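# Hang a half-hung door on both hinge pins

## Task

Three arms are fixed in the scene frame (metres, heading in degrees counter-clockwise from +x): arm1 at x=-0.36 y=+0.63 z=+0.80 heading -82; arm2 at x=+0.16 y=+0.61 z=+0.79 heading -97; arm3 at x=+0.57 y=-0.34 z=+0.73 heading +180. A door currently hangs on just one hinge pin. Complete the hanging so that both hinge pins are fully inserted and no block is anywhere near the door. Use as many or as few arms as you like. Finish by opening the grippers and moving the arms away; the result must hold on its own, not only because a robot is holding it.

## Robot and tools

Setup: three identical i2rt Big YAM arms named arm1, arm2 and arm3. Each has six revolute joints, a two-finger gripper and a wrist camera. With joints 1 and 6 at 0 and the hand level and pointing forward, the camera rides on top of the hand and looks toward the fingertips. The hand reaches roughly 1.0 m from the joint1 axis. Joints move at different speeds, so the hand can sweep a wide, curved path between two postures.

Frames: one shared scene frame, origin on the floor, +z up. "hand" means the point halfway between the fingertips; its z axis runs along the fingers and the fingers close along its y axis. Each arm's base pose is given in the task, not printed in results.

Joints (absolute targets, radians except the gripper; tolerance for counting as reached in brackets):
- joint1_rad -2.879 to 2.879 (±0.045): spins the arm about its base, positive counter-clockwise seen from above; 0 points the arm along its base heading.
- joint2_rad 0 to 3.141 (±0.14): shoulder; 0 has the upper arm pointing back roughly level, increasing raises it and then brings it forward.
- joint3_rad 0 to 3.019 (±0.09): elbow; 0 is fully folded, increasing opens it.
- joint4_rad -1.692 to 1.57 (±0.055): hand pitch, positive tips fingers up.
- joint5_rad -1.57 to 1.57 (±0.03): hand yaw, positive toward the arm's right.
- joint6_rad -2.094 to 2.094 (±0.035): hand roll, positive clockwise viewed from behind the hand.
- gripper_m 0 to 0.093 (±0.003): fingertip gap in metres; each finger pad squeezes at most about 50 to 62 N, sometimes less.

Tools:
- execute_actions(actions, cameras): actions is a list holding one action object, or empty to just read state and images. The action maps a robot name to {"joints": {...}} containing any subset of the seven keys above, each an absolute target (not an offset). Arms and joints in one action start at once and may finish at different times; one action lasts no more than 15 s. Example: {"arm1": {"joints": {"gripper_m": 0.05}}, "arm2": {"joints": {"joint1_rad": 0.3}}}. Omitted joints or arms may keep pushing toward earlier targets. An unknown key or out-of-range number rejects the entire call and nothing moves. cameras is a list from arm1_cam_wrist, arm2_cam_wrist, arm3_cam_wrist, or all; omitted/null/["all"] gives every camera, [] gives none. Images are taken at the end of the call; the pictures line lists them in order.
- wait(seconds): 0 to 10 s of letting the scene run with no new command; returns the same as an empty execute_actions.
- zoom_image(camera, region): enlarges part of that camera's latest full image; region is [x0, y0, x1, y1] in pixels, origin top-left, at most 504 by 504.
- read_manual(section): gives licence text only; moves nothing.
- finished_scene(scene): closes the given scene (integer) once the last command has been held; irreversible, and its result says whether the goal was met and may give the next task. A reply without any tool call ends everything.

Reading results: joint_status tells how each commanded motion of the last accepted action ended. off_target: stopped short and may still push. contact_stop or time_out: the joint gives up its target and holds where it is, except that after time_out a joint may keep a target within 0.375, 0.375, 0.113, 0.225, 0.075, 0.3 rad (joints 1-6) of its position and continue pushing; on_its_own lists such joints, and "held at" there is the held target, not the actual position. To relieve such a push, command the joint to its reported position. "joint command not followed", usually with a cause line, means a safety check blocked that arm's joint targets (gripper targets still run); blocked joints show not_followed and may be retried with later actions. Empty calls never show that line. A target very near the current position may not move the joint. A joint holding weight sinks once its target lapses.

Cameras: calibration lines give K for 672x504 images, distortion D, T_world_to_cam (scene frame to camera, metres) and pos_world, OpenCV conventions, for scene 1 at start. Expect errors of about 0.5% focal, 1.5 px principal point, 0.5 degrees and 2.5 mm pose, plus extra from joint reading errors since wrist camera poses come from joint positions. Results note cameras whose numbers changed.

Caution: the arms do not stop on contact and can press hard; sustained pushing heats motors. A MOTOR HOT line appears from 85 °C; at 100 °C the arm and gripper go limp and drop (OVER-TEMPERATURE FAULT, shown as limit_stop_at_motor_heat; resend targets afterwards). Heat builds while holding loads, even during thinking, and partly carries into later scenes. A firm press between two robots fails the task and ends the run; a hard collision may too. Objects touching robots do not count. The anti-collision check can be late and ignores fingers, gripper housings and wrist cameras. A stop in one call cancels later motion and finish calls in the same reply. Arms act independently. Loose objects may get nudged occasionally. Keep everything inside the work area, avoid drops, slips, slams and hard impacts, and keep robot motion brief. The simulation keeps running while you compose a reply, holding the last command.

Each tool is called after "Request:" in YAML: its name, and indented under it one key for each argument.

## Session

Request:
execute_actions:
  actions: []

Scene clock: 0.00 s.
arm1.joint_positions: joint1_rad=+0.332 joint2_rad=+0.631 joint3_rad=+1.578 joint4_rad=-1.256 joint5_rad=-0.107 joint6_rad=+0.756 gripper_m=+0.094
arm1.joint_status: not commanded
arm1.hand: x=-0.2483 y=+0.4489 z=+1.4437 quat_wxyz=(-0.586, -0.626, -0.510, +0.060) (m; scene frame)
arm2.joint_positions: joint1_rad=+0.261 joint2_rad=+0.479 joint3_rad=+1.654 joint4_rad=-1.566 joint5_rad=+0.237 joint6_rad=-0.367 gripper_m=+0.095
arm2.joint_status: not commanded
arm2.hand: x=+0.1320 y=+0.5162 z=+1.4154 quat_wxyz=(-0.267, -0.475, -0.679, +0.493) (m; scene frame)
arm3.joint_positions: joint1_rad=+0.477 joint2_rad=+0.659 joint3_rad=+1.381 joint4_rad=-1.534 joint5_rad=+0.258 joint6_rad=+0.163 gripper_m=+0.094
arm3.joint_status: not commanded
arm3.hand: x=+0.3581 y=-0.3995 z=+1.2221 quat_wxyz=(+0.002, +0.917, +0.094, -0.387) (m; scene frame)
pictures: arm1_cam_wrist, arm2_cam_wrist, arm3_cam_wrist
camera_calibration (this result's frames):
arm1_cam_wrist: T_world_to_cam=[[-0.711667, -0.195605, -0.674736, 0.884073], [0.0744882, 0.934031, -0.349339, 0.10487], [0.698556, -0.298873, -0.650149, 1.37221], [0, 0, 0, 1]] pos_world=[-0.337211, 0.485093, 1.52529]
arm2_cam_wrist: T_world_to_cam=[[-0.909937, -0.0591733, 0.410504, -0.431329], [-0.262569, 0.848354, -0.459731, 0.25282], [-0.321049, -0.526112, -0.787485, 1.55403], [0, 0, 0, 1]] pos_world=[0.17282, 0.57759, 1.51707]
arm3_cam_wrist: T_world_to_cam=[[-0.176431, 0.982061, 0.0665449, 0.371514], [0.967845, 0.185397, -0.170013, -0.0614173], [-0.1793, 0.0344096, -0.983192, 1.40834], [0, 0, 0, 1]] pos_world=[0.377505, -0.401924, 1.34951]
Images, in order (width x height): arm1_cam_wrist 672x504, arm2_cam_wrist 672x504, arm3_cam_wrist 672x504.

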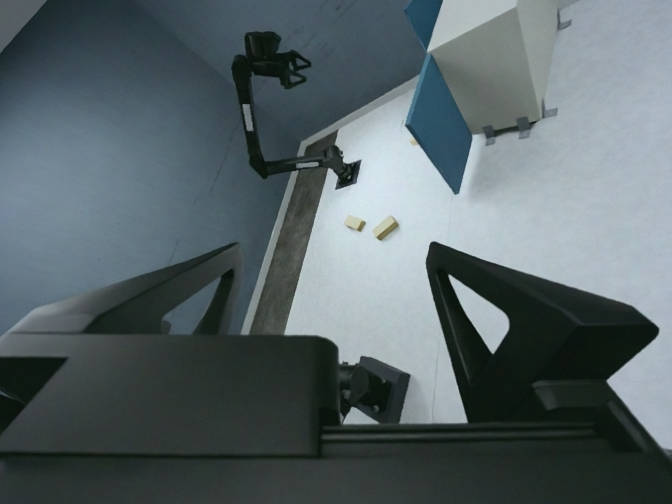

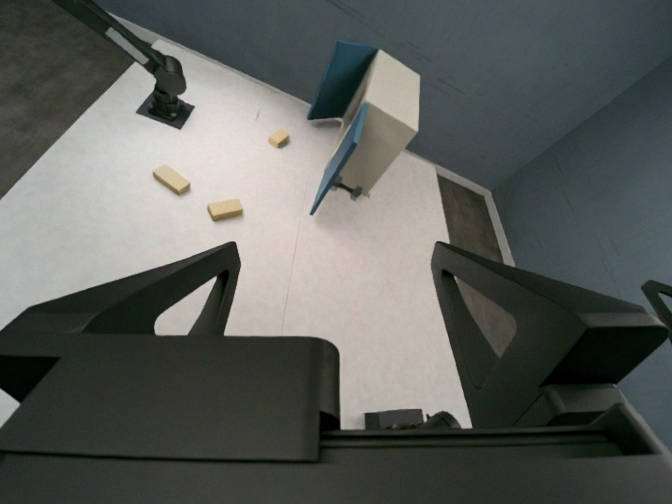

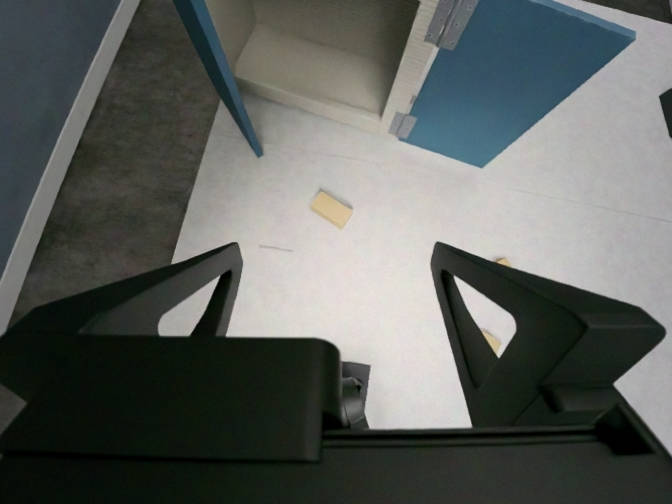

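Request:
zoom_image:
  camera: "arm3_cam_wrist"
  region: [370, 0, 520, 150]

Request:
zoom_image:
  camera: "arm3_cam_wrist"
  region: [245, 180, 365, 270]

Region (370, 0, 520, 150) of arm3_cam_wrist's 672x504 image, scaled by 3.360, with more detail than that image has.

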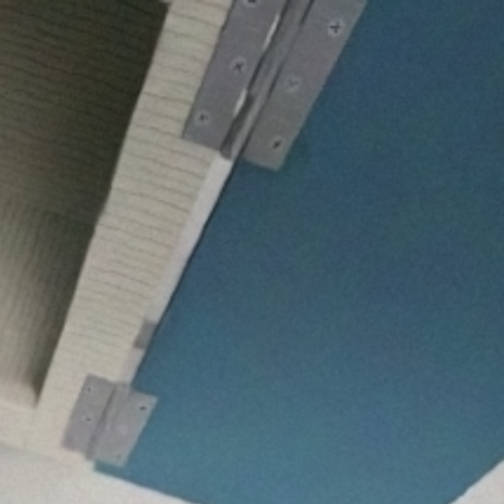

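Region (245, 180, 365, 270) of arm3_cam_wrist's 672x504 image, scaled by 4.200, with more detail than that image has; it fills the top 378 rows of this view, and the rest is white.

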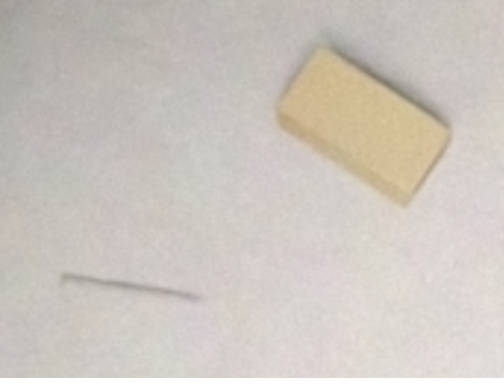

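Request:
execute_actions:
  actions:
    - {"arm3":{"joints":{"joint1_rad":0.616,"joint2_rad":1.44,"joint3_rad":0.797,"joint4_rad":-0.915,"joint5_rad":0,"joint6_rad":-1.0,"gripper_m":0.03}},"arm2":{"joints":{"joint1_rad":-0.10,"joint2_rad":1.80,"joint3_rad":1.15,"joint4_rad":0.68,"joint5_rad":-0.2,"joint6_rad":0,"gripper_m":0.0}}}
  cameras: ["arm2_cam_wrist","arm3_cam_wrist"]

Scene clock: 39.73 s.
arm1.joint_positions: joint1_rad=+0.332 joint2_rad=+0.631 joint3_rad=+1.578 joint4_rad=-1.256 joint5_rad=-0.107 joint6_rad=+0.756 gripper_m=+0.094
arm1.joint_status: not commanded
arm1.hand: x=-0.2483 y=+0.4489 z=+1.4437 quat_wxyz=(-0.586, -0.626, -0.510, +0.060) (m; scene frame)
arm2.joint_positions: joint1_rad=-0.098 joint2_rad=+1.792 joint3_rad=+1.143 joint4_rad=+0.652 joint5_rad=-0.197 joint6_rad=-0.010 gripper_m=+0.001
arm2.joint_status: all done
arm2.hand: x=+0.0374 y=-0.1000 z=+1.0451 quat_wxyz=(-0.493, -0.501, -0.497, +0.509) (m; scene frame)
arm3.joint_positions: joint1_rad=+0.612 joint2_rad=+1.431 joint3_rad=+0.786 joint4_rad=-0.926 joint5_rad=+0.004 joint6_rad=-0.988 gripper_m=+0.030
arm3.joint_status: all done
arm3.hand: x=+0.2888 y=-0.5357 z=+0.7678 quat_wxyz=(-0.002, +0.699, +0.715, -0.001) (m; scene frame)
pictures: arm2_cam_wrist, arm3_cam_wrist
camera_calibration (this result's frames):
arm2_cam_wrist: T_world_to_cam=[[-0.999748, 0.0220904, 0.00399887, 0.0345365], [0.00957923, 0.58087, -0.81394, 0.913717], [-0.0203031, -0.813697, -0.580935, 0.651945], [0, 0, 0, 1]] pos_world=[0.0390116, -0.00102839, 1.12231]
arm3_cam_wrist: T_world_to_cam=[[-0.999742, -0.0227194, -0.0000372761, 0.273829], [-0.0184875, 0.812566, 0.582576, -0.0033329], [-0.0132055, 0.582426, -0.812776, 1.06871], [0, 0, 0, 1]] pos_world=[0.28781, -0.613516, 0.870575]
Images, in order (width x height): arm2_cam_wrist 672x504, arm3_cam_wrist 672x504.

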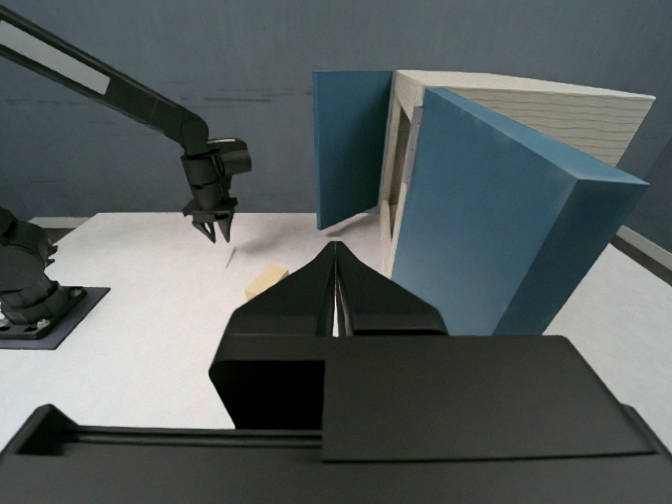

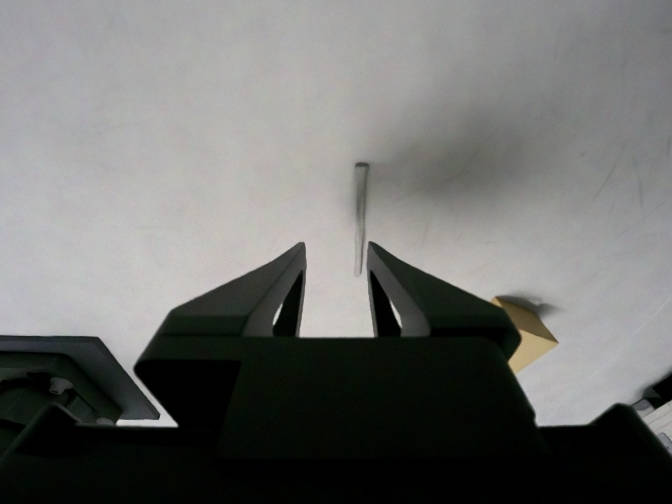

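Request:
execute_actions:
  actions:
    - {"arm3":{"joints":{"joint1_rad":0.628,"joint2_rad":1.54,"joint3_rad":0.842,"joint4_rad":-0.815,"joint6_rad":-1.02}}}
  cameras: ["arm2_cam_wrist","arm3_cam_wrist"]

Request:
zoom_image:
  camera: "arm2_cam_wrist"
  region: [370, 60, 470, 200]

Scene clock: 55.37 s.
arm1.joint_positions: joint1_rad=+0.332 joint2_rad=+0.631 joint3_rad=+1.578 joint4_rad=-1.256 joint5_rad=-0.107 joint6_rad=+0.756 gripper_m=+0.094
arm1.joint_status: not commanded
arm1.hand: x=-0.2483 y=+0.4489 z=+1.4437 quat_wxyz=(-0.586, -0.626, -0.510, +0.060) (m; scene frame)
arm2.joint_positions: joint1_rad=-0.098 joint2_rad=+1.792 joint3_rad=+1.143 joint4_rad=+0.652 joint5_rad=-0.197 joint6_rad=-0.010 gripper_m=+0.001
arm2.joint_status: not commanded
arm2.hand: x=+0.0374 y=-0.1000 z=+1.0451 quat_wxyz=(-0.493, -0.501, -0.497, +0.509) (m; scene frame)
arm3.joint_positions: joint1_rad=+0.621 joint2_rad=+1.539 joint3_rad=+0.798 joint4_rad=-0.826 joint5_rad=+0.004 joint6_rad=-1.007 gripper_m=+0.030
arm3.joint_status: all done
arm3.hand: x=+0.2748 y=-0.5491 z=+0.7357 quat_wxyz=(-0.002, +0.689, +0.725, -0.003) (m; scene frame)
pictures: arm2_cam_wrist, arm3_cam_wrist
camera_calibration (this result's frames):
arm2_cam_wrist: T_world_to_cam=[[-0.999748, 0.0220904, 0.00399887, 0.0345365], [0.00957923, 0.58087, -0.81394, 0.913717], [-0.0203031, -0.813697, -0.580935, 0.651945], [0, 0, 0, 1]] pos_world=[0.0390116, -0.00102839, 1.12231]
arm3_cam_wrist: T_world_to_cam=[[-0.998698, -0.0509212, 0.00318384, 0.241483], [-0.0395985, 0.812956, 0.580978, 0.0331244], [-0.0321724, 0.580095, -0.813913, 1.05506], [0, 0, 0, 1]] pos_world=[0.276424, -0.626665, 0.838711]
Images, in order (width x height): arm2_cam_wrist 672x504, arm3_cam_wrist 672x504.

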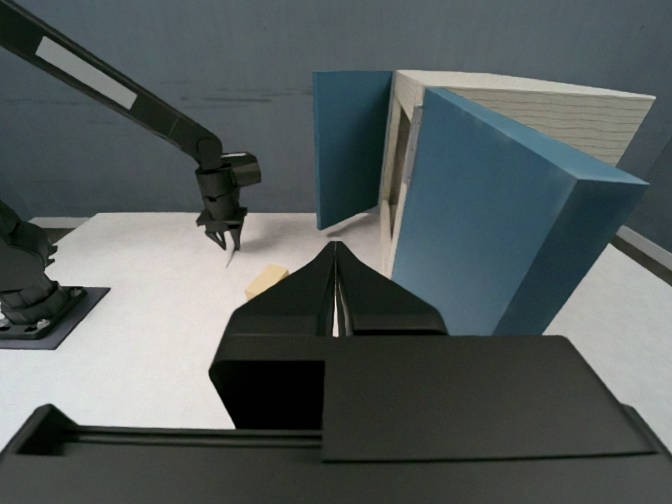

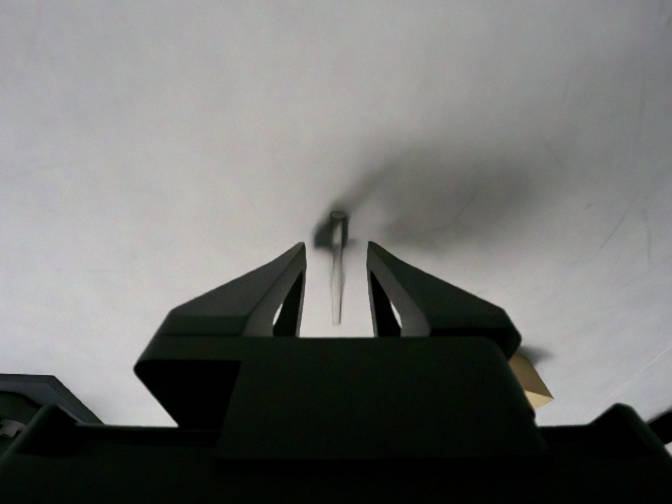

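Region (370, 60, 470, 200) of arm2_cam_wrist's 672x504 image, scaled by 3.600, with more detail than that image has; it fills the left 360 columns of this view, and the rest is white.

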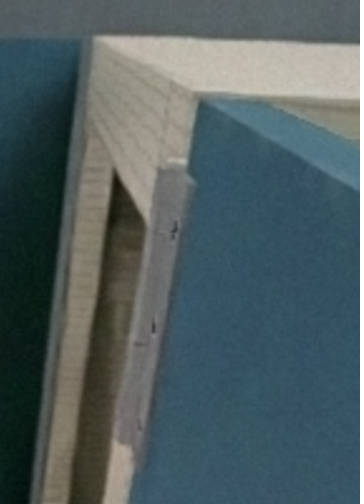

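Request:
execute_actions:
  actions:
    - {"arm3":{"joints":{"joint2_rad":1.592,"joint3_rad":0.82,"joint4_rad":-0.795}},"arm2":{"joints":{"joint2_rad":1.68,"joint4_rad":0.55}}}
  cameras: ["arm2_cam_wrist","arm3_cam_wrist"]

Scene clock: 61.60 s.
arm1.joint_positions: joint1_rad=+0.332 joint2_rad=+0.631 joint3_rad=+1.578 joint4_rad=-1.256 joint5_rad=-0.107 joint6_rad=+0.756 gripper_m=+0.094
arm1.joint_status: not commanded
arm1.hand: x=-0.2483 y=+0.4489 z=+1.4437 quat_wxyz=(-0.586, -0.626, -0.510, +0.060) (m; scene frame)
arm2.joint_positions: joint1_rad=-0.098 joint2_rad=+1.669 joint3_rad=+1.143 joint4_rad=+0.569 joint5_rad=-0.197 joint6_rad=-0.010 gripper_m=+0.001
arm2.joint_status: all done
arm2.hand: x=+0.0415 y=-0.0816 z=+1.1094 quat_wxyz=(-0.501, -0.490, -0.489, +0.520) (m; scene frame)
arm3.joint_positions: joint1_rad=+0.621 joint2_rad=+1.567 joint3_rad=+0.801 joint4_rad=-0.805 joint5_rad=+0.003 joint6_rad=-1.008 gripper_m=+0.030
arm3.joint_status: all done
arm3.hand: x=+0.2727 y=-0.5507 z=+0.7268 quat_wxyz=(-0.001, +0.688, +0.725, +0.000) (m; scene frame)
pictures: arm2_cam_wrist, arm3_cam_wrist
camera_calibration (this result's frames):
arm2_cam_wrist: T_world_to_cam=[[-0.999681, 0.0224016, 0.0117038, 0.0294002], [0.00251432, 0.548911, -0.835877, 0.977358], [-0.0251494, -0.835581, -0.548792, 0.667087], [0, 0, 0, 1]] pos_world=[0.0437102, 0.0202636, 1.1827]
arm3_cam_wrist: T_world_to_cam=[[-0.998682, -0.051311, -0.00153373, 0.242525], [-0.0425803, 0.811327, 0.58304, 0.0379486], [-0.028672, 0.582337, -0.812442, 1.04783], [0, 0, 0, 1]] pos_world=[0.273865, -0.628537, 0.82955]
Images, in order (width x height): arm2_cam_wrist 672x504, arm3_cam_wrist 672x504.

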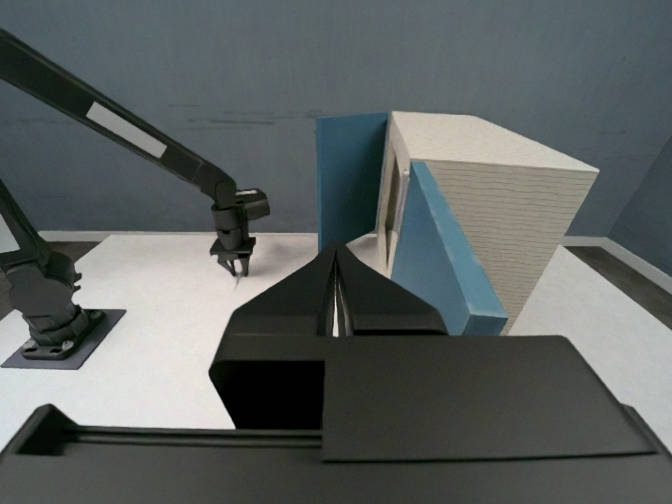

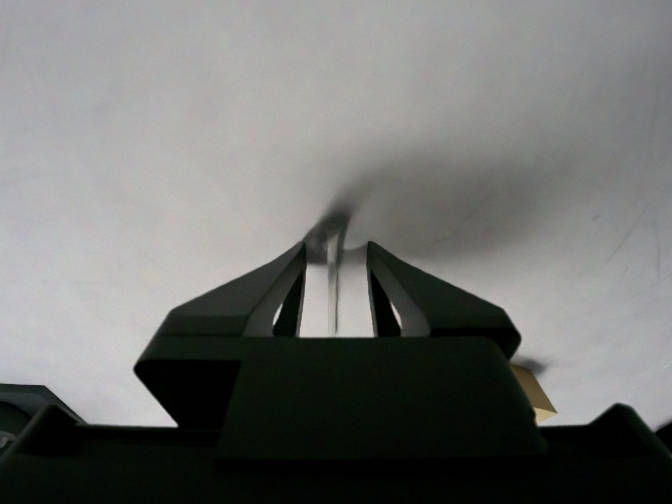

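Request:
zoom_image:
  camera: "arm2_cam_wrist"
  region: [375, 145, 445, 245]

Request:
execute_actions:
  actions:
    - {"arm3":{"joints":{"gripper_m":0.0}}}
  cameras: []

Request:
execute_actions:
  actions:
    - {"arm3":{"joints":{"joint1_rad":-0.08,"joint2_rad":1.0,"joint4_rad":0.0,"joint6_rad":0.0}}}
  cameras: ["arm3_cam_wrist"]

Region (375, 145, 445, 245) of arm2_cam_wrist's 672x504 image, scaled by 5.040, with more detail than that image has; it fills the left 353 columns of this view, and the rest is white.

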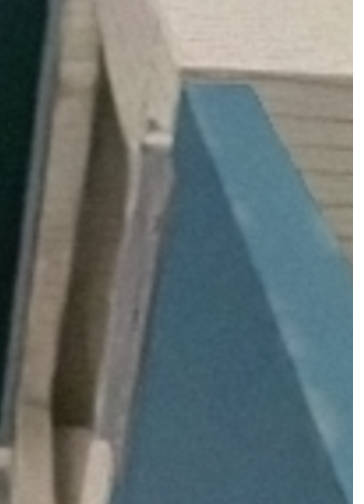

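Scene clock: 66.80 s.
arm1.joint_positions: joint1_rad=+0.332 joint2_rad=+0.631 joint3_rad=+1.578 joint4_rad=-1.256 joint5_rad=-0.107 joint6_rad=+0.756 gripper_m=+0.094
arm1.joint_status: not commanded
arm1.hand: x=-0.2483 y=+0.4489 z=+1.4437 quat_wxyz=(-0.586, -0.626, -0.510, +0.060) (m; scene frame)
arm2.joint_positions: joint1_rad=-0.098 joint2_rad=+1.669 joint3_rad=+1.143 joint4_rad=+0.569 joint5_rad=-0.197 joint6_rad=-0.010 gripper_m=+0.001
arm2.joint_status: not commanded
arm2.hand: x=+0.0415 y=-0.0816 z=+1.1094 quat_wxyz=(-0.501, -0.490, -0.489, +0.520) (m; scene frame)
arm3.joint_positions: joint1_rad=+0.621 joint2_rad=+1.568 joint3_rad=+0.801 joint4_rad=-0.805 joint5_rad=+0.001 joint6_rad=-1.008 gripper_m=+0.002
arm3.joint_status: all done
arm3.hand: x=+0.2731 y=-0.5512 z=+0.7267 quat_wxyz=(+0.000, +0.688, +0.726, +0.000) (m; scene frame)
pictures: none
No camera images: the call's "cameras" was empty. Leave "cameras" out to get every camera's image.

Scene clock: 68.67 s.
arm1.joint_positions: joint1_rad=+0.332 joint2_rad=+0.631 joint3_rad=+1.578 joint4_rad=-1.256 joint5_rad=-0.107 joint6_rad=+0.756 gripper_m=+0.094
arm1.joint_status: not commanded
arm1.hand: x=-0.2483 y=+0.4489 z=+1.4437 quat_wxyz=(-0.586, -0.626, -0.510, +0.060) (m; scene frame)
arm2.joint_positions: joint1_rad=-0.098 joint2_rad=+1.669 joint3_rad=+1.143 joint4_rad=+0.569 joint5_rad=-0.197 joint6_rad=-0.010 gripper_m=+0.001
arm2.joint_status: not commanded
arm2.hand: x=+0.0415 y=-0.0816 z=+1.1094 quat_wxyz=(-0.501, -0.490, -0.489, +0.520) (m; scene frame)
arm3.joint_positions: joint1_rad=-0.078 joint2_rad=+0.986 joint3_rad=+0.801 joint4_rad=-0.019 joint5_rad=+0.001 joint6_rad=-0.013 gripper_m=+0.002
arm3.joint_status: all done
arm3.hand: x=+0.0863 y=-0.3002 z=+1.0911 quat_wxyz=(-0.030, +0.775, -0.028, -0.631) (m; scene frame)
pictures: arm3_cam_wrist
camera_calibration (this result's frames):
arm3_cam_wrist: T_world_to_cam=[[0.0779203, 0.996916, 0.00934699, 0.279637], [0.732926, -0.0509259, -0.6784, 0.664935], [-0.675831, 0.0597117, -0.734634, 1.00665], [0, 0, 0, 1]] pos_world=[0.171188, -0.305021, 1.188]
Images, in order (width x height): arm3_cam_wrist 672x504.

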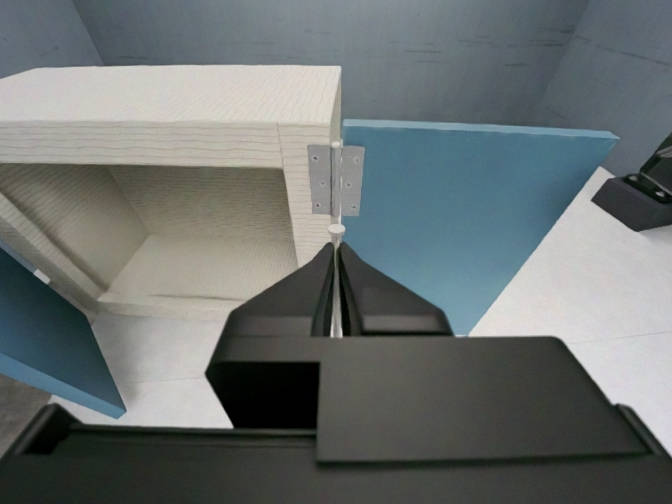

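Request:
zoom_image:
  camera: "arm3_cam_wrist"
  region: [295, 115, 385, 245]

Region (295, 115, 385, 245) of arm3_cam_wrist's 672x504 image, scaled by 3.877, with more detail than that image has; it fills the left 349 columns of this view, and the rest is white.

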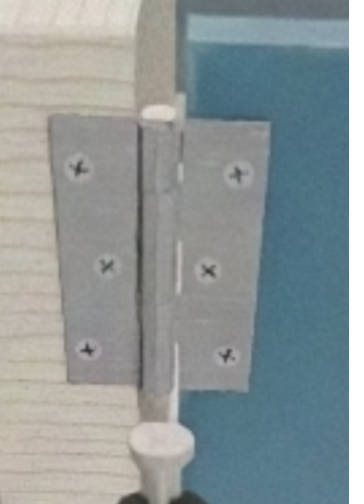

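Request:
execute_actions:
  actions:
    - {"arm3":{"joints":{"joint2_rad":1.71,"joint3_rad":0.705,"joint4_rad":1.05,"joint6_rad":0.005}},"arm2":{"joints":{"joint2_rad":2.27,"joint4_rad":1.19}}}
  cameras: ["arm2_cam_wrist","arm3_cam_wrist"]

Request:
zoom_image:
  camera: "arm2_cam_wrist"
  region: [370, 20, 490, 240]

Scene clock: 102.00 s.
arm1.joint_positions: joint1_rad=+0.332 joint2_rad=+0.631 joint3_rad=+1.578 joint4_rad=-1.256 joint5_rad=-0.107 joint6_rad=+0.756 gripper_m=+0.094
arm1.joint_status: not commanded
arm1.hand: x=-0.2483 y=+0.4489 z=+1.4437 quat_wxyz=(-0.586, -0.626, -0.510, +0.060) (m; scene frame)
arm2.joint_positions: joint1_rad=-0.098 joint2_rad=+2.278 joint3_rad=+1.143 joint4_rad=+1.163 joint5_rad=-0.197 joint6_rad=-0.010 gripper_m=+0.001
arm2.joint_status: all done
arm2.hand: x=+0.0363 y=-0.1051 z=+0.8249 quat_wxyz=(-0.498, -0.494, -0.492, +0.516) (m; scene frame)
arm3.joint_positions: joint1_rad=-0.078 joint2_rad=+1.706 joint3_rad=+0.707 joint4_rad=+1.031 joint5_rad=+0.001 joint6_rad=-0.007 gripper_m=+0.002
arm3.joint_status: all done
arm3.hand: x=-0.0206 y=-0.2916 z=+0.9114 quat_wxyz=(-0.032, +0.695, -0.027, -0.718) (m; scene frame)
pictures: arm2_cam_wrist, arm3_cam_wrist
camera_calibration (this result's frames):
arm2_cam_wrist: T_world_to_cam=[[-0.999714, 0.0222499, 0.00881602, 0.0304757], [0.00518566, 0.560995, -0.827803, 0.747033], [-0.0233643, -0.82752, -0.56095, 0.502023], [0, 0, 0, 1]] pos_world=[0.0383225, -0.00432598, 0.899737]
arm3_cam_wrist: T_world_to_cam=[[0.0805297, 0.996742, 0.00457472, 0.285441], [0.552777, -0.0408404, -0.832328, 0.76133], [-0.829429, 0.0695559, -0.554265, 0.637217], [0, 0, 0, 1]] pos_world=[0.0846935, -0.29774, 0.985557]
Images, in order (width x height): arm2_cam_wrist 672x504, arm3_cam_wrist 672x504.

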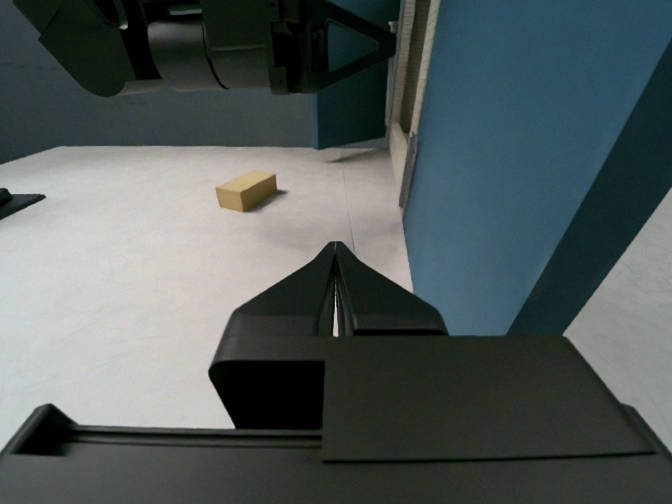

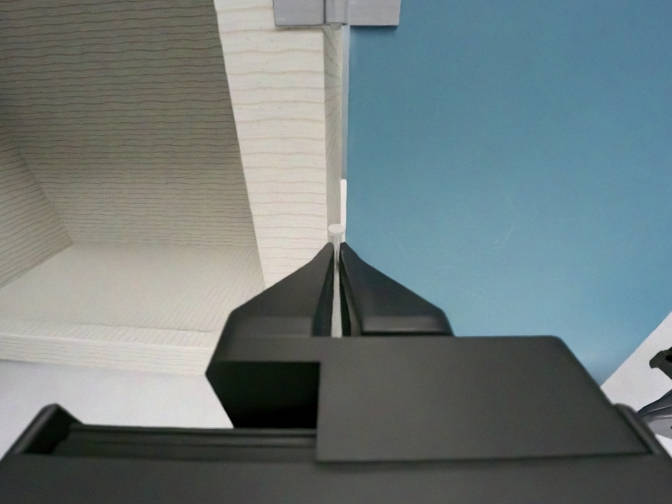

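Region (370, 20, 490, 240) of arm2_cam_wrist's 672x504 image, scaled by 2.291, with more detail than that image has; it fills the left 275 columns of this view, and the rest is white.

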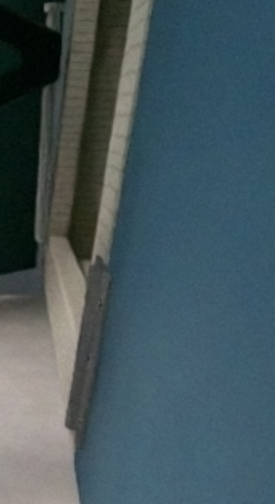

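Request:
execute_actions:
  actions:
    - {"arm3":{"joints":{"joint2_rad":1.765,"joint3_rad":0.812}}}
  cameras: ["arm2_cam_wrist","arm3_cam_wrist"]

Request:
zoom_image:
  camera: "arm2_cam_wrist"
  region: [385, 80, 445, 160]

Request:
zoom_image:
  camera: "arm3_cam_wrist"
  region: [300, 0, 380, 260]

Scene clock: 110.10 s.
arm1.joint_positions: joint1_rad=+0.332 joint2_rad=+0.631 joint3_rad=+1.578 joint4_rad=-1.256 joint5_rad=-0.107 joint6_rad=+0.756 gripper_m=+0.094
arm1.joint_status: not commanded
arm1.hand: x=-0.2483 y=+0.4489 z=+1.4437 quat_wxyz=(-0.586, -0.626, -0.510, +0.060) (m; scene frame)
arm2.joint_positions: joint1_rad=-0.098 joint2_rad=+2.278 joint3_rad=+1.143 joint4_rad=+1.163 joint5_rad=-0.197 joint6_rad=-0.010 gripper_m=+0.001
arm2.joint_status: not commanded
arm2.hand: x=+0.0363 y=-0.1051 z=+0.8249 quat_wxyz=(-0.498, -0.494, -0.492, +0.516) (m; scene frame)
arm3.joint_positions: joint1_rad=-0.078 joint2_rad=+1.758 joint3_rad=+0.772 joint4_rad=+1.034 joint5_rad=+0.001 joint6_rad=-0.007 gripper_m=+0.002
arm3.joint_status: all done
arm3.hand: x=-0.0432 y=-0.2897 z=+0.9110 quat_wxyz=(-0.032, +0.689, -0.027, -0.723) (m; scene frame)
pictures: arm2_cam_wrist, arm3_cam_wrist
camera_calibration (this result's frames):
arm2_cam_wrist: T_world_to_cam=[[-0.999714, 0.0222499, 0.00881602, 0.0304757], [0.00518566, 0.560995, -0.827803, 0.747033], [-0.0233643, -0.82752, -0.56095, 0.502023], [0, 0, 0, 1]] pos_world=[0.0383225, -0.00432598, 0.899737]
arm3_cam_wrist: T_world_to_cam=[[0.080629, 0.996733, 0.00461595, 0.285345], [0.540056, -0.0397936, -0.840688, 0.78099], [-0.837758, 0.0702767, -0.5415, 0.606325], [0, 0, 0, 1]] pos_world=[0.0631683, -0.295945, 0.983577]
Images, in order (width x height): arm2_cam_wrist 672x504, arm3_cam_wrist 672x504.

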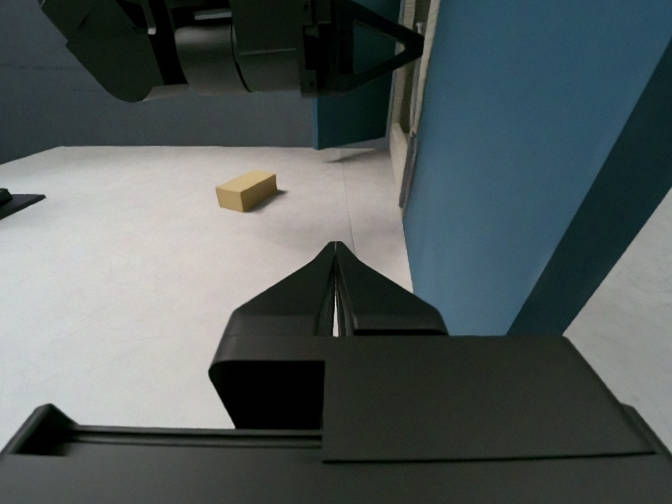

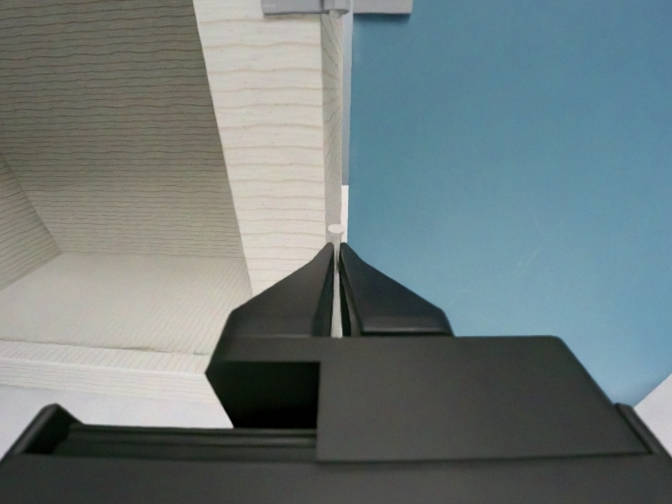

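Region (385, 80, 445, 160) of arm2_cam_wrist's 672x504 image, scaled by 6.300, with more detail than that image has; it fills the left 378 columns of this view, and the rest is white.

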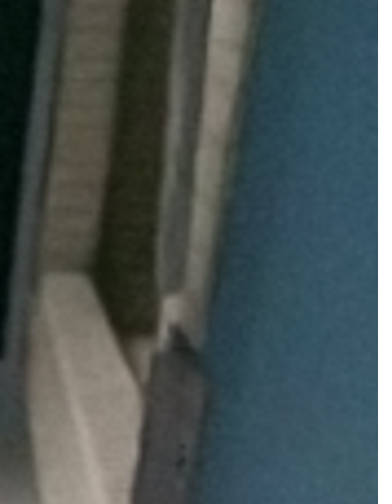

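Region (300, 0, 380, 260) of arm3_cam_wrist's 672x504 image, scaled by 1.938, with more detail than that image has; it fills the left 155 columns of this view, and the rest is white.

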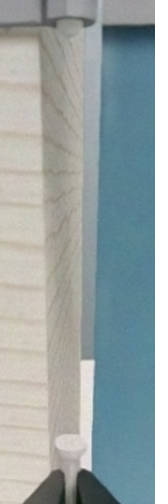

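Request:
execute_actions:
  actions:
    - {"arm3":{"joints":{"joint2_rad":1.792,"joint3_rad":0.823}}}
  cameras: ["arm2_cam_wrist","arm3_cam_wrist"]

Request:
zoom_image:
  camera: "arm2_cam_wrist"
  region: [385, 80, 445, 160]

Request:
zoom_image:
  camera: "arm3_cam_wrist"
  region: [315, 295, 360, 340]

Scene clock: 123.57 s.
arm1.joint_positions: joint1_rad=+0.332 joint2_rad=+0.631 joint3_rad=+1.578 joint4_rad=-1.256 joint5_rad=-0.107 joint6_rad=+0.756 gripper_m=+0.094
arm1.joint_status: not commanded
arm1.hand: x=-0.2483 y=+0.4489 z=+1.4437 quat_wxyz=(-0.586, -0.626, -0.510, +0.060) (m; scene frame)
arm2.joint_positions: joint1_rad=-0.098 joint2_rad=+2.278 joint3_rad=+1.143 joint4_rad=+1.163 joint5_rad=-0.197 joint6_rad=-0.010 gripper_m=+0.001
arm2.joint_status: not commanded
arm2.hand: x=+0.0363 y=-0.1051 z=+0.8249 quat_wxyz=(-0.498, -0.494, -0.492, +0.516) (m; scene frame)
arm3.joint_positions: joint1_rad=-0.078 joint2_rad=+1.776 joint3_rad=+0.778 joint4_rad=+1.034 joint5_rad=+0.001 joint6_rad=-0.007 gripper_m=+0.002
arm3.joint_status: all done
arm3.hand: x=-0.0460 y=-0.2895 z=+0.9031 quat_wxyz=(-0.032, +0.693, -0.027, -0.719) (m; scene frame)
pictures: arm2_cam_wrist, arm3_cam_wrist
camera_calibration (this result's frames):
arm2_cam_wrist: T_world_to_cam=[[-0.999714, 0.0222499, 0.00881602, 0.0304757], [0.00518566, 0.560995, -0.827803, 0.747033], [-0.0233643, -0.82752, -0.56095, 0.502023], [0, 0, 0, 1]] pos_world=[0.0383225, -0.00432598, 0.899737]
arm3_cam_wrist: T_world_to_cam=[[0.080552, 0.99674, 0.00458413, 0.285417], [0.549926, -0.0406058, -0.834226, 0.770236], [-0.83132, 0.0697195, -0.551404, 0.608804], [0, 0, 0, 1]] pos_world=[0.0595476, -0.295656, 0.976939]
Images, in order (width x height): arm2_cam_wrist 672x504, arm3_cam_wrist 672x504.

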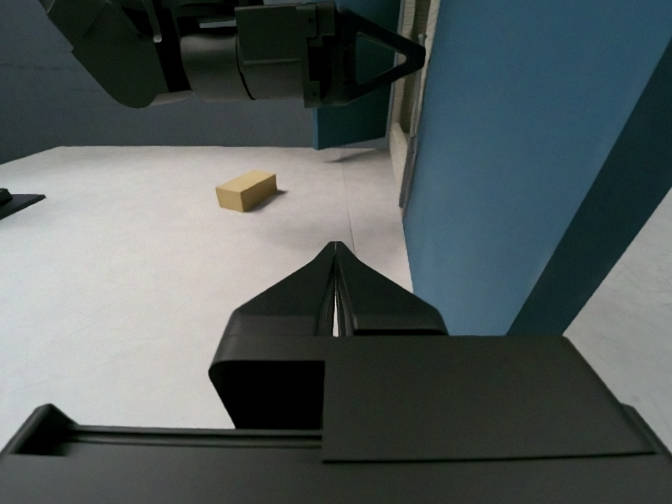

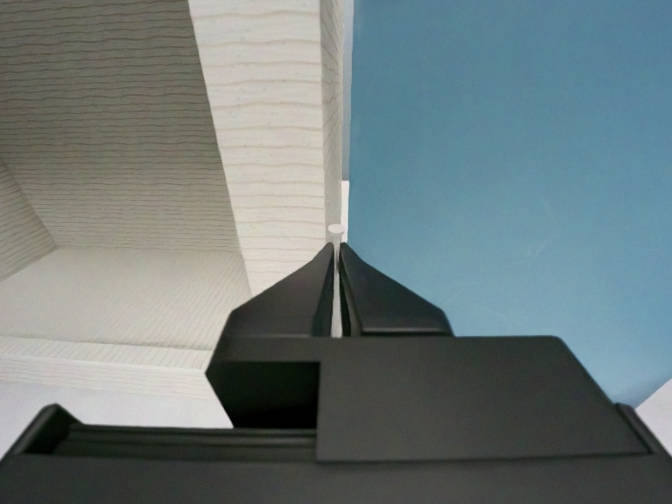

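Region (385, 80, 445, 160) of arm2_cam_wrist's 672x504 image, scaled by 6.300, with more detail than that image has; it fills the left 378 columns of this view, and the rest is white.

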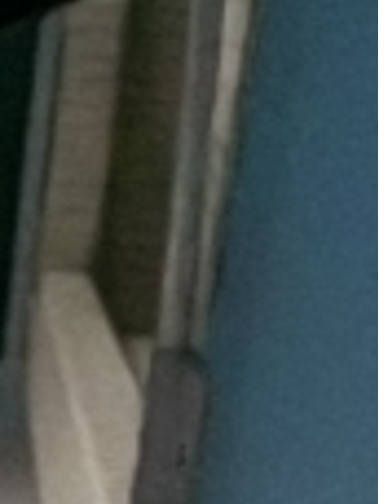

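Region (315, 295, 360, 340) of arm3_cam_wrist's 672x504 image, scaled by 11.200, with more detail than that image has.

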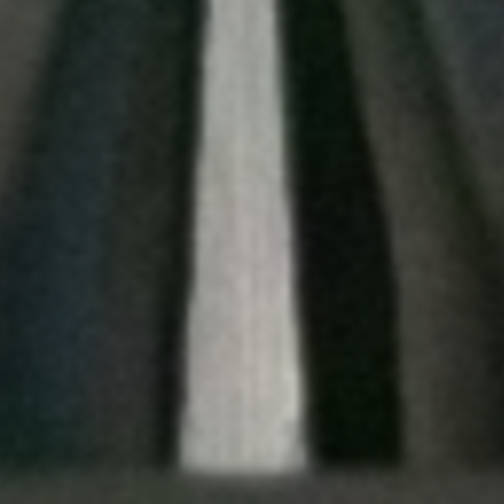

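Request:
execute_actions:
  actions: []

Scene clock: 143.10 s.
arm1.joint_positions: joint1_rad=+0.332 joint2_rad=+0.631 joint3_rad=+1.578 joint4_rad=-1.256 joint5_rad=-0.107 joint6_rad=+0.756 gripper_m=+0.094
arm1.joint_status: not commanded
arm1.hand: x=-0.2483 y=+0.4489 z=+1.4437 quat_wxyz=(-0.586, -0.626, -0.510, +0.060) (m; scene frame)
arm2.joint_positions: joint1_rad=-0.098 joint2_rad=+2.278 joint3_rad=+1.143 joint4_rad=+1.163 joint5_rad=-0.197 joint6_rad=-0.010 gripper_m=+0.001
arm2.joint_status: not commanded
arm2.hand: x=+0.0363 y=-0.1051 z=+0.8249 quat_wxyz=(-0.498, -0.494, -0.492, +0.516) (m; scene frame)
arm3.joint_positions: joint1_rad=-0.078 joint2_rad=+1.776 joint3_rad=+0.778 joint4_rad=+1.034 joint5_rad=+0.001 joint6_rad=-0.007 gripper_m=+0.002
arm3.joint_status: all done
arm3.hand: x=-0.0460 y=-0.2895 z=+0.9031 quat_wxyz=(-0.032, +0.693, -0.027, -0.719) (m; scene frame)
pictures: arm1_cam_wrist, arm2_cam_wrist, arm3_cam_wrist
camera_calibration (this result's frames):
arm1_cam_wrist: T_world_to_cam=[[-0.711667, -0.195605, -0.674736, 0.884073], [0.0744882, 0.934031, -0.349339, 0.10487], [0.698556, -0.298873, -0.650149, 1.37221], [0, 0, 0, 1]] pos_world=[-0.337211, 0.485093, 1.52529]
arm2_cam_wrist: T_world_to_cam=[[-0.999714, 0.0222499, 0.00881602, 0.0304757], [0.00518566, 0.560995, -0.827803, 0.747033], [-0.0233643, -0.82752, -0.56095, 0.502023], [0, 0, 0, 1]] pos_world=[0.0383225, -0.00432598, 0.899737]
arm3_cam_wrist: T_world_to_cam=[[0.080552, 0.99674, 0.00458413, 0.285417], [0.549926, -0.0406058, -0.834226, 0.770236], [-0.83132, 0.0697195, -0.551404, 0.608804], [0, 0, 0, 1]] pos_world=[0.0595476, -0.295656, 0.976939]
Images, in order (width x height): arm1_cam_wrist 672x504, arm2_cam_wrist 672x504, arm3_cam_wrist 672x504.

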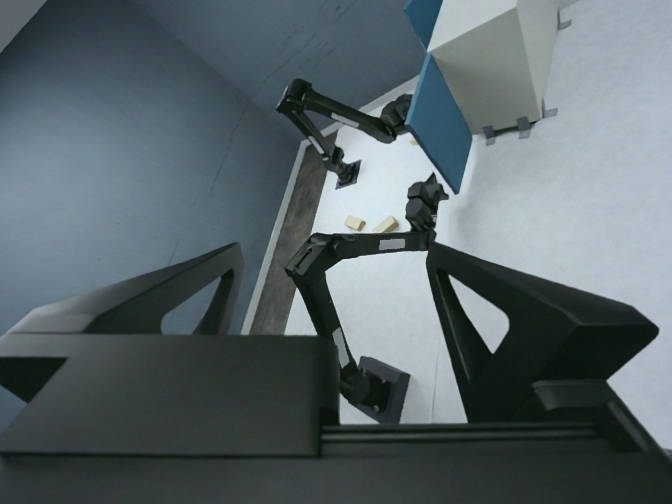

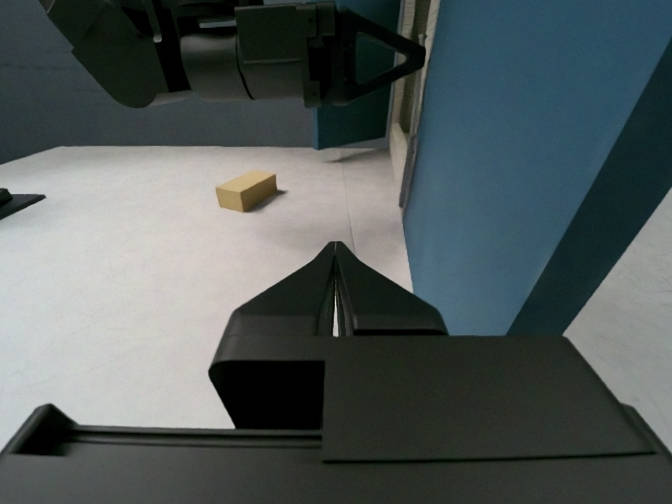

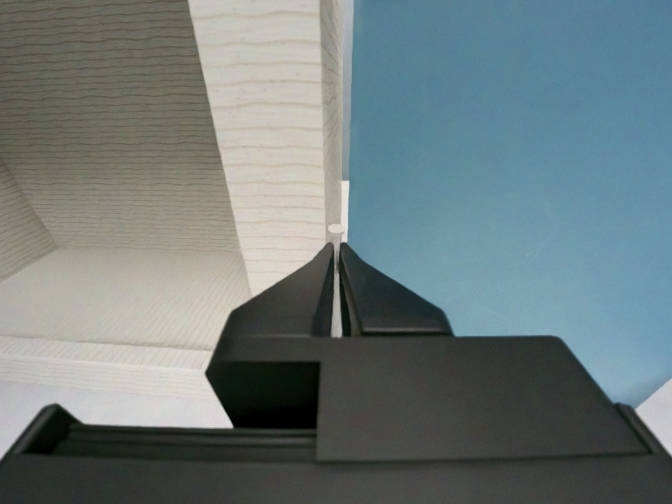

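Request:
zoom_image:
  camera: "arm2_cam_wrist"
  region: [370, 20, 460, 220]

Region (370, 20, 460, 220) of arm2_cam_wrist's 672x504 image, scaled by 2.520, with more detail than that image has; it fills the left 227 columns of this view, and the rest is white.

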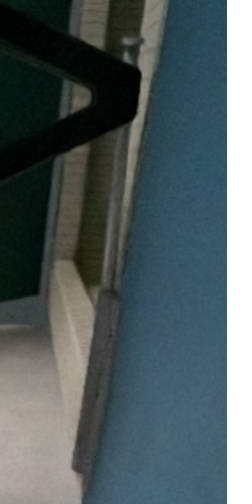

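Request:
execute_actions:
  actions:
    - {"arm3":{"joints":{"joint2_rad":1.808}}}
  cameras: ["arm2_cam_wrist"]

Request:
zoom_image:
  camera: "arm2_cam_wrist"
  region: [370, 20, 460, 220]

Scene clock: 149.43 s.
arm1.joint_positions: joint1_rad=+0.332 joint2_rad=+0.631 joint3_rad=+1.578 joint4_rad=-1.256 joint5_rad=-0.107 joint6_rad=+0.756 gripper_m=+0.094
arm1.joint_status: not commanded
arm1.hand: x=-0.2483 y=+0.4489 z=+1.4437 quat_wxyz=(-0.586, -0.626, -0.510, +0.060) (m; scene frame)
arm2.joint_positions: joint1_rad=-0.098 joint2_rad=+2.278 joint3_rad=+1.143 joint4_rad=+1.163 joint5_rad=-0.197 joint6_rad=-0.010 gripper_m=+0.001
arm2.joint_status: not commanded
arm2.hand: x=+0.0363 y=-0.1051 z=+0.8249 quat_wxyz=(-0.498, -0.494, -0.492, +0.516) (m; scene frame)
arm3.joint_positions: joint1_rad=-0.078 joint2_rad=+1.788 joint3_rad=+0.781 joint4_rad=+1.036 joint5_rad=+0.001 joint6_rad=-0.006 gripper_m=+0.002
arm3.joint_status: all done
arm3.hand: x=-0.0475 y=-0.2894 z=+0.8978 quat_wxyz=(-0.032, +0.696, -0.028, -0.717) (m; scene frame)
pictures: arm2_cam_wrist
camera_calibration (this result's frames):
arm2_cam_wrist: T_world_to_cam=[[-0.999714, 0.0222499, 0.00881602, 0.0304757], [0.00518566, 0.560995, -0.827803, 0.747033], [-0.0233643, -0.82752, -0.56095, 0.502023], [0, 0, 0, 1]] pos_world=[0.0383225, -0.00432598, 0.899737]
Images, in order (width x height): arm2_cam_wrist 672x504.

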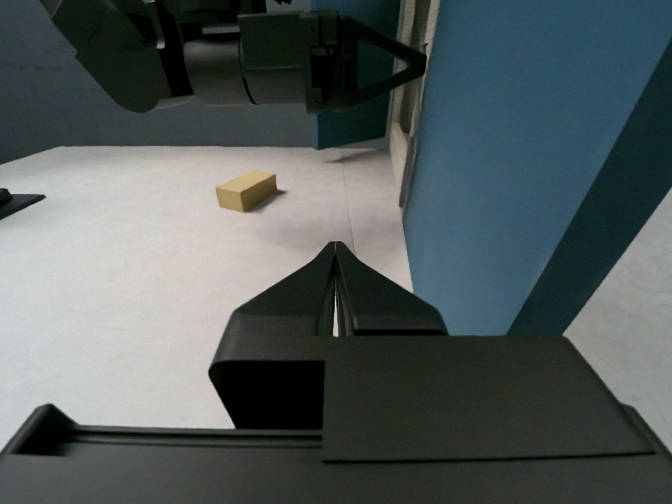

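Region (370, 20, 460, 220) of arm2_cam_wrist's 672x504 image, scaled by 2.520, with more detail than that image has; it fills the left 227 columns of this view, and the rest is white.

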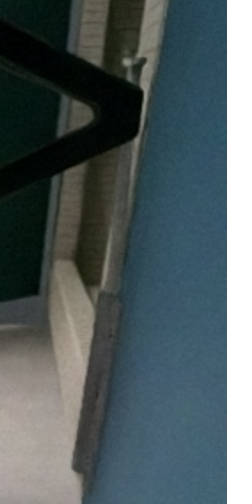

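Request:
execute_actions:
  actions:
    - {"arm3":{"joints":{"joint2_rad":1.822,"joint3_rad":0.79}}}
  cameras: ["arm2_cam_wrist"]

Request:
zoom_image:
  camera: "arm2_cam_wrist"
  region: [370, 20, 460, 220]

Scene clock: 156.17 s.
arm1.joint_positions: joint1_rad=+0.332 joint2_rad=+0.631 joint3_rad=+1.578 joint4_rad=-1.256 joint5_rad=-0.107 joint6_rad=+0.756 gripper_m=+0.094
arm1.joint_status: not commanded
arm1.hand: x=-0.2483 y=+0.4489 z=+1.4437 quat_wxyz=(-0.586, -0.626, -0.510, +0.060) (m; scene frame)
arm2.joint_positions: joint1_rad=-0.098 joint2_rad=+2.278 joint3_rad=+1.143 joint4_rad=+1.163 joint5_rad=-0.197 joint6_rad=-0.010 gripper_m=+0.001
arm2.joint_status: not commanded
arm2.hand: x=+0.0363 y=-0.1051 z=+0.8249 quat_wxyz=(-0.498, -0.494, -0.492, +0.516) (m; scene frame)
arm3.joint_positions: joint1_rad=-0.078 joint2_rad=+1.794 joint3_rad=+0.781 joint4_rad=+1.040 joint5_rad=+0.001 joint6_rad=-0.006 gripper_m=+0.002
arm3.joint_status: all done
arm3.hand: x=-0.0477 y=-0.2894 z=+0.8954 quat_wxyz=(-0.032, +0.696, -0.028, -0.716) (m; scene frame)
pictures: arm2_cam_wrist
camera_calibration (this result's frames):
arm2_cam_wrist: T_world_to_cam=[[-0.999714, 0.0222499, 0.00881602, 0.0304757], [0.00518566, 0.560995, -0.827803, 0.747033], [-0.0233643, -0.82752, -0.56095, 0.502023], [0, 0, 0, 1]] pos_world=[0.0383225, -0.00432598, 0.899737]
Images, in order (width x height): arm2_cam_wrist 672x504.

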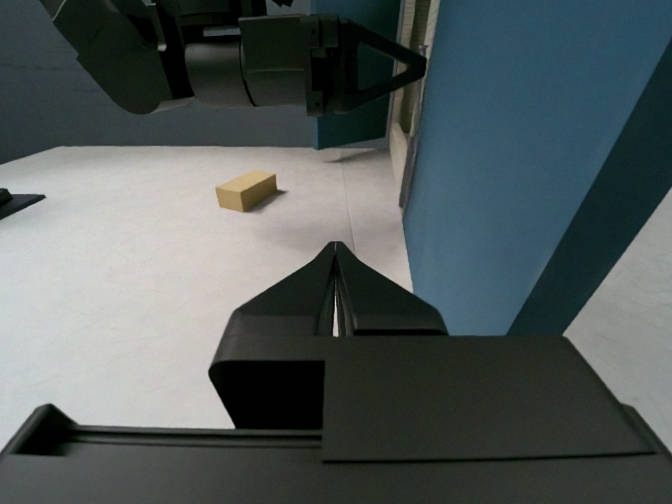

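Region (370, 20, 460, 220) of arm2_cam_wrist's 672x504 image, scaled by 2.520, with more detail than that image has; it fills the left 227 columns of this view, and the rest is white.

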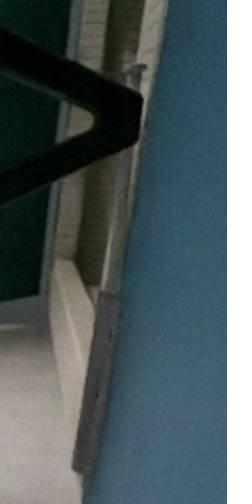

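Binding at ~8 mm in. Ease and release; retract arm2 simultaneously.

Request:
execute_actions:
  actions:
    - {"arm3":{"joints":{"joint2_rad":1.794,"joint4_rad":1.04,"gripper_m":0.014}}}
  cameras: ["arm2_cam_wrist","arm3_cam_wrist"]

Request:
zoom_image:
  camera: "arm2_cam_wrist"
  region: [370, 20, 460, 220]

Scene clock: 162.00 s.
arm1.joint_positions: joint1_rad=+0.332 joint2_rad=+0.631 joint3_rad=+1.578 joint4_rad=-1.256 joint5_rad=-0.107 joint6_rad=+0.756 gripper_m=+0.094
arm1.joint_status: not commanded
arm1.hand: x=-0.2483 y=+0.4489 z=+1.4437 quat_wxyz=(-0.586, -0.626, -0.510, +0.060) (m; scene frame)
arm2.joint_positions: joint1_rad=-0.098 joint2_rad=+2.278 joint3_rad=+1.143 joint4_rad=+1.163 joint5_rad=-0.197 joint6_rad=-0.010 gripper_m=+0.001
arm2.joint_status: not commanded
arm2.hand: x=+0.0363 y=-0.1051 z=+0.8249 quat_wxyz=(-0.498, -0.494, -0.492, +0.516) (m; scene frame)
arm3.joint_positions: joint1_rad=-0.078 joint2_rad=+1.794 joint3_rad=+0.781 joint4_rad=+1.040 joint5_rad=+0.001 joint6_rad=-0.006 gripper_m=+0.014
arm3.joint_status: all done
arm3.hand: x=-0.0477 y=-0.2894 z=+0.8954 quat_wxyz=(-0.032, +0.696, -0.028, -0.716) (m; scene frame)
pictures: arm2_cam_wrist, arm3_cam_wrist
camera_calibration (this result's frames):
arm2_cam_wrist: T_world_to_cam=[[-0.999714, 0.0222499, 0.00881602, 0.0304757], [0.00518566, 0.560995, -0.827803, 0.747033], [-0.0233643, -0.82752, -0.56095, 0.502023], [0, 0, 0, 1]] pos_world=[0.0383225, -0.00432598, 0.899737]
arm3_cam_wrist: T_world_to_cam=[[0.0804653, 0.996752, 0.00341704, 0.286506], [0.556806, -0.0421056, -0.829575, 0.760551], [-0.826736, 0.0686546, -0.558385, 0.609264], [0, 0, 0, 1]] pos_world=[0.0571678, -0.295381, 0.970159]
Images, in order (width x height): arm2_cam_wrist 672x504, arm3_cam_wrist 672x504.

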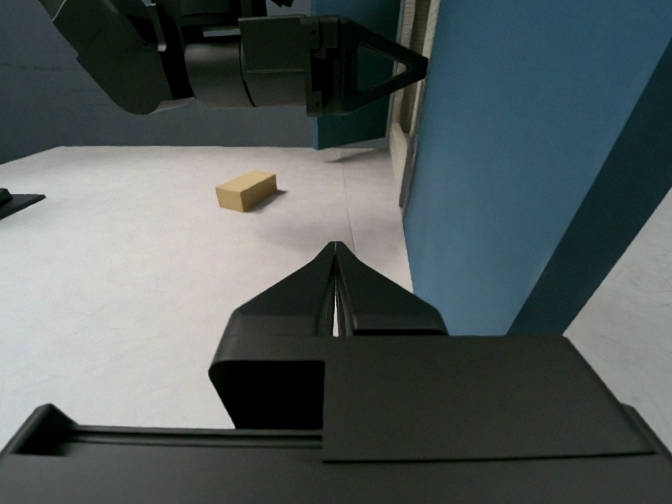

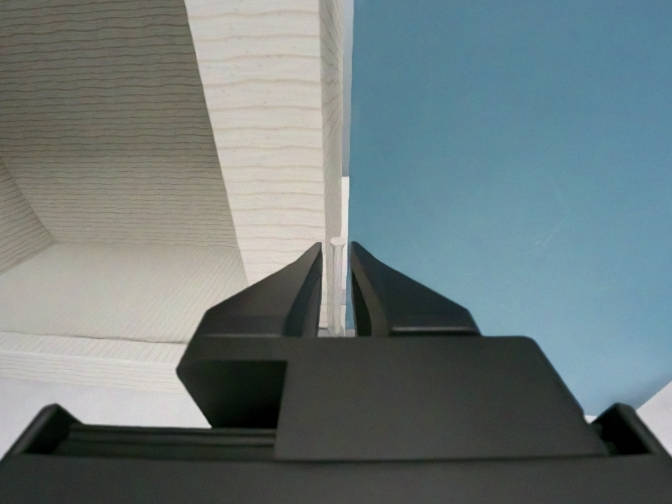

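Region (370, 20, 460, 220) of arm2_cam_wrist's 672x504 image, scaled by 2.520, with more detail than that image has; it fills the left 227 columns of this view, and the rest is white.

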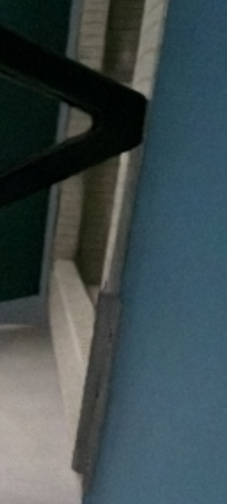

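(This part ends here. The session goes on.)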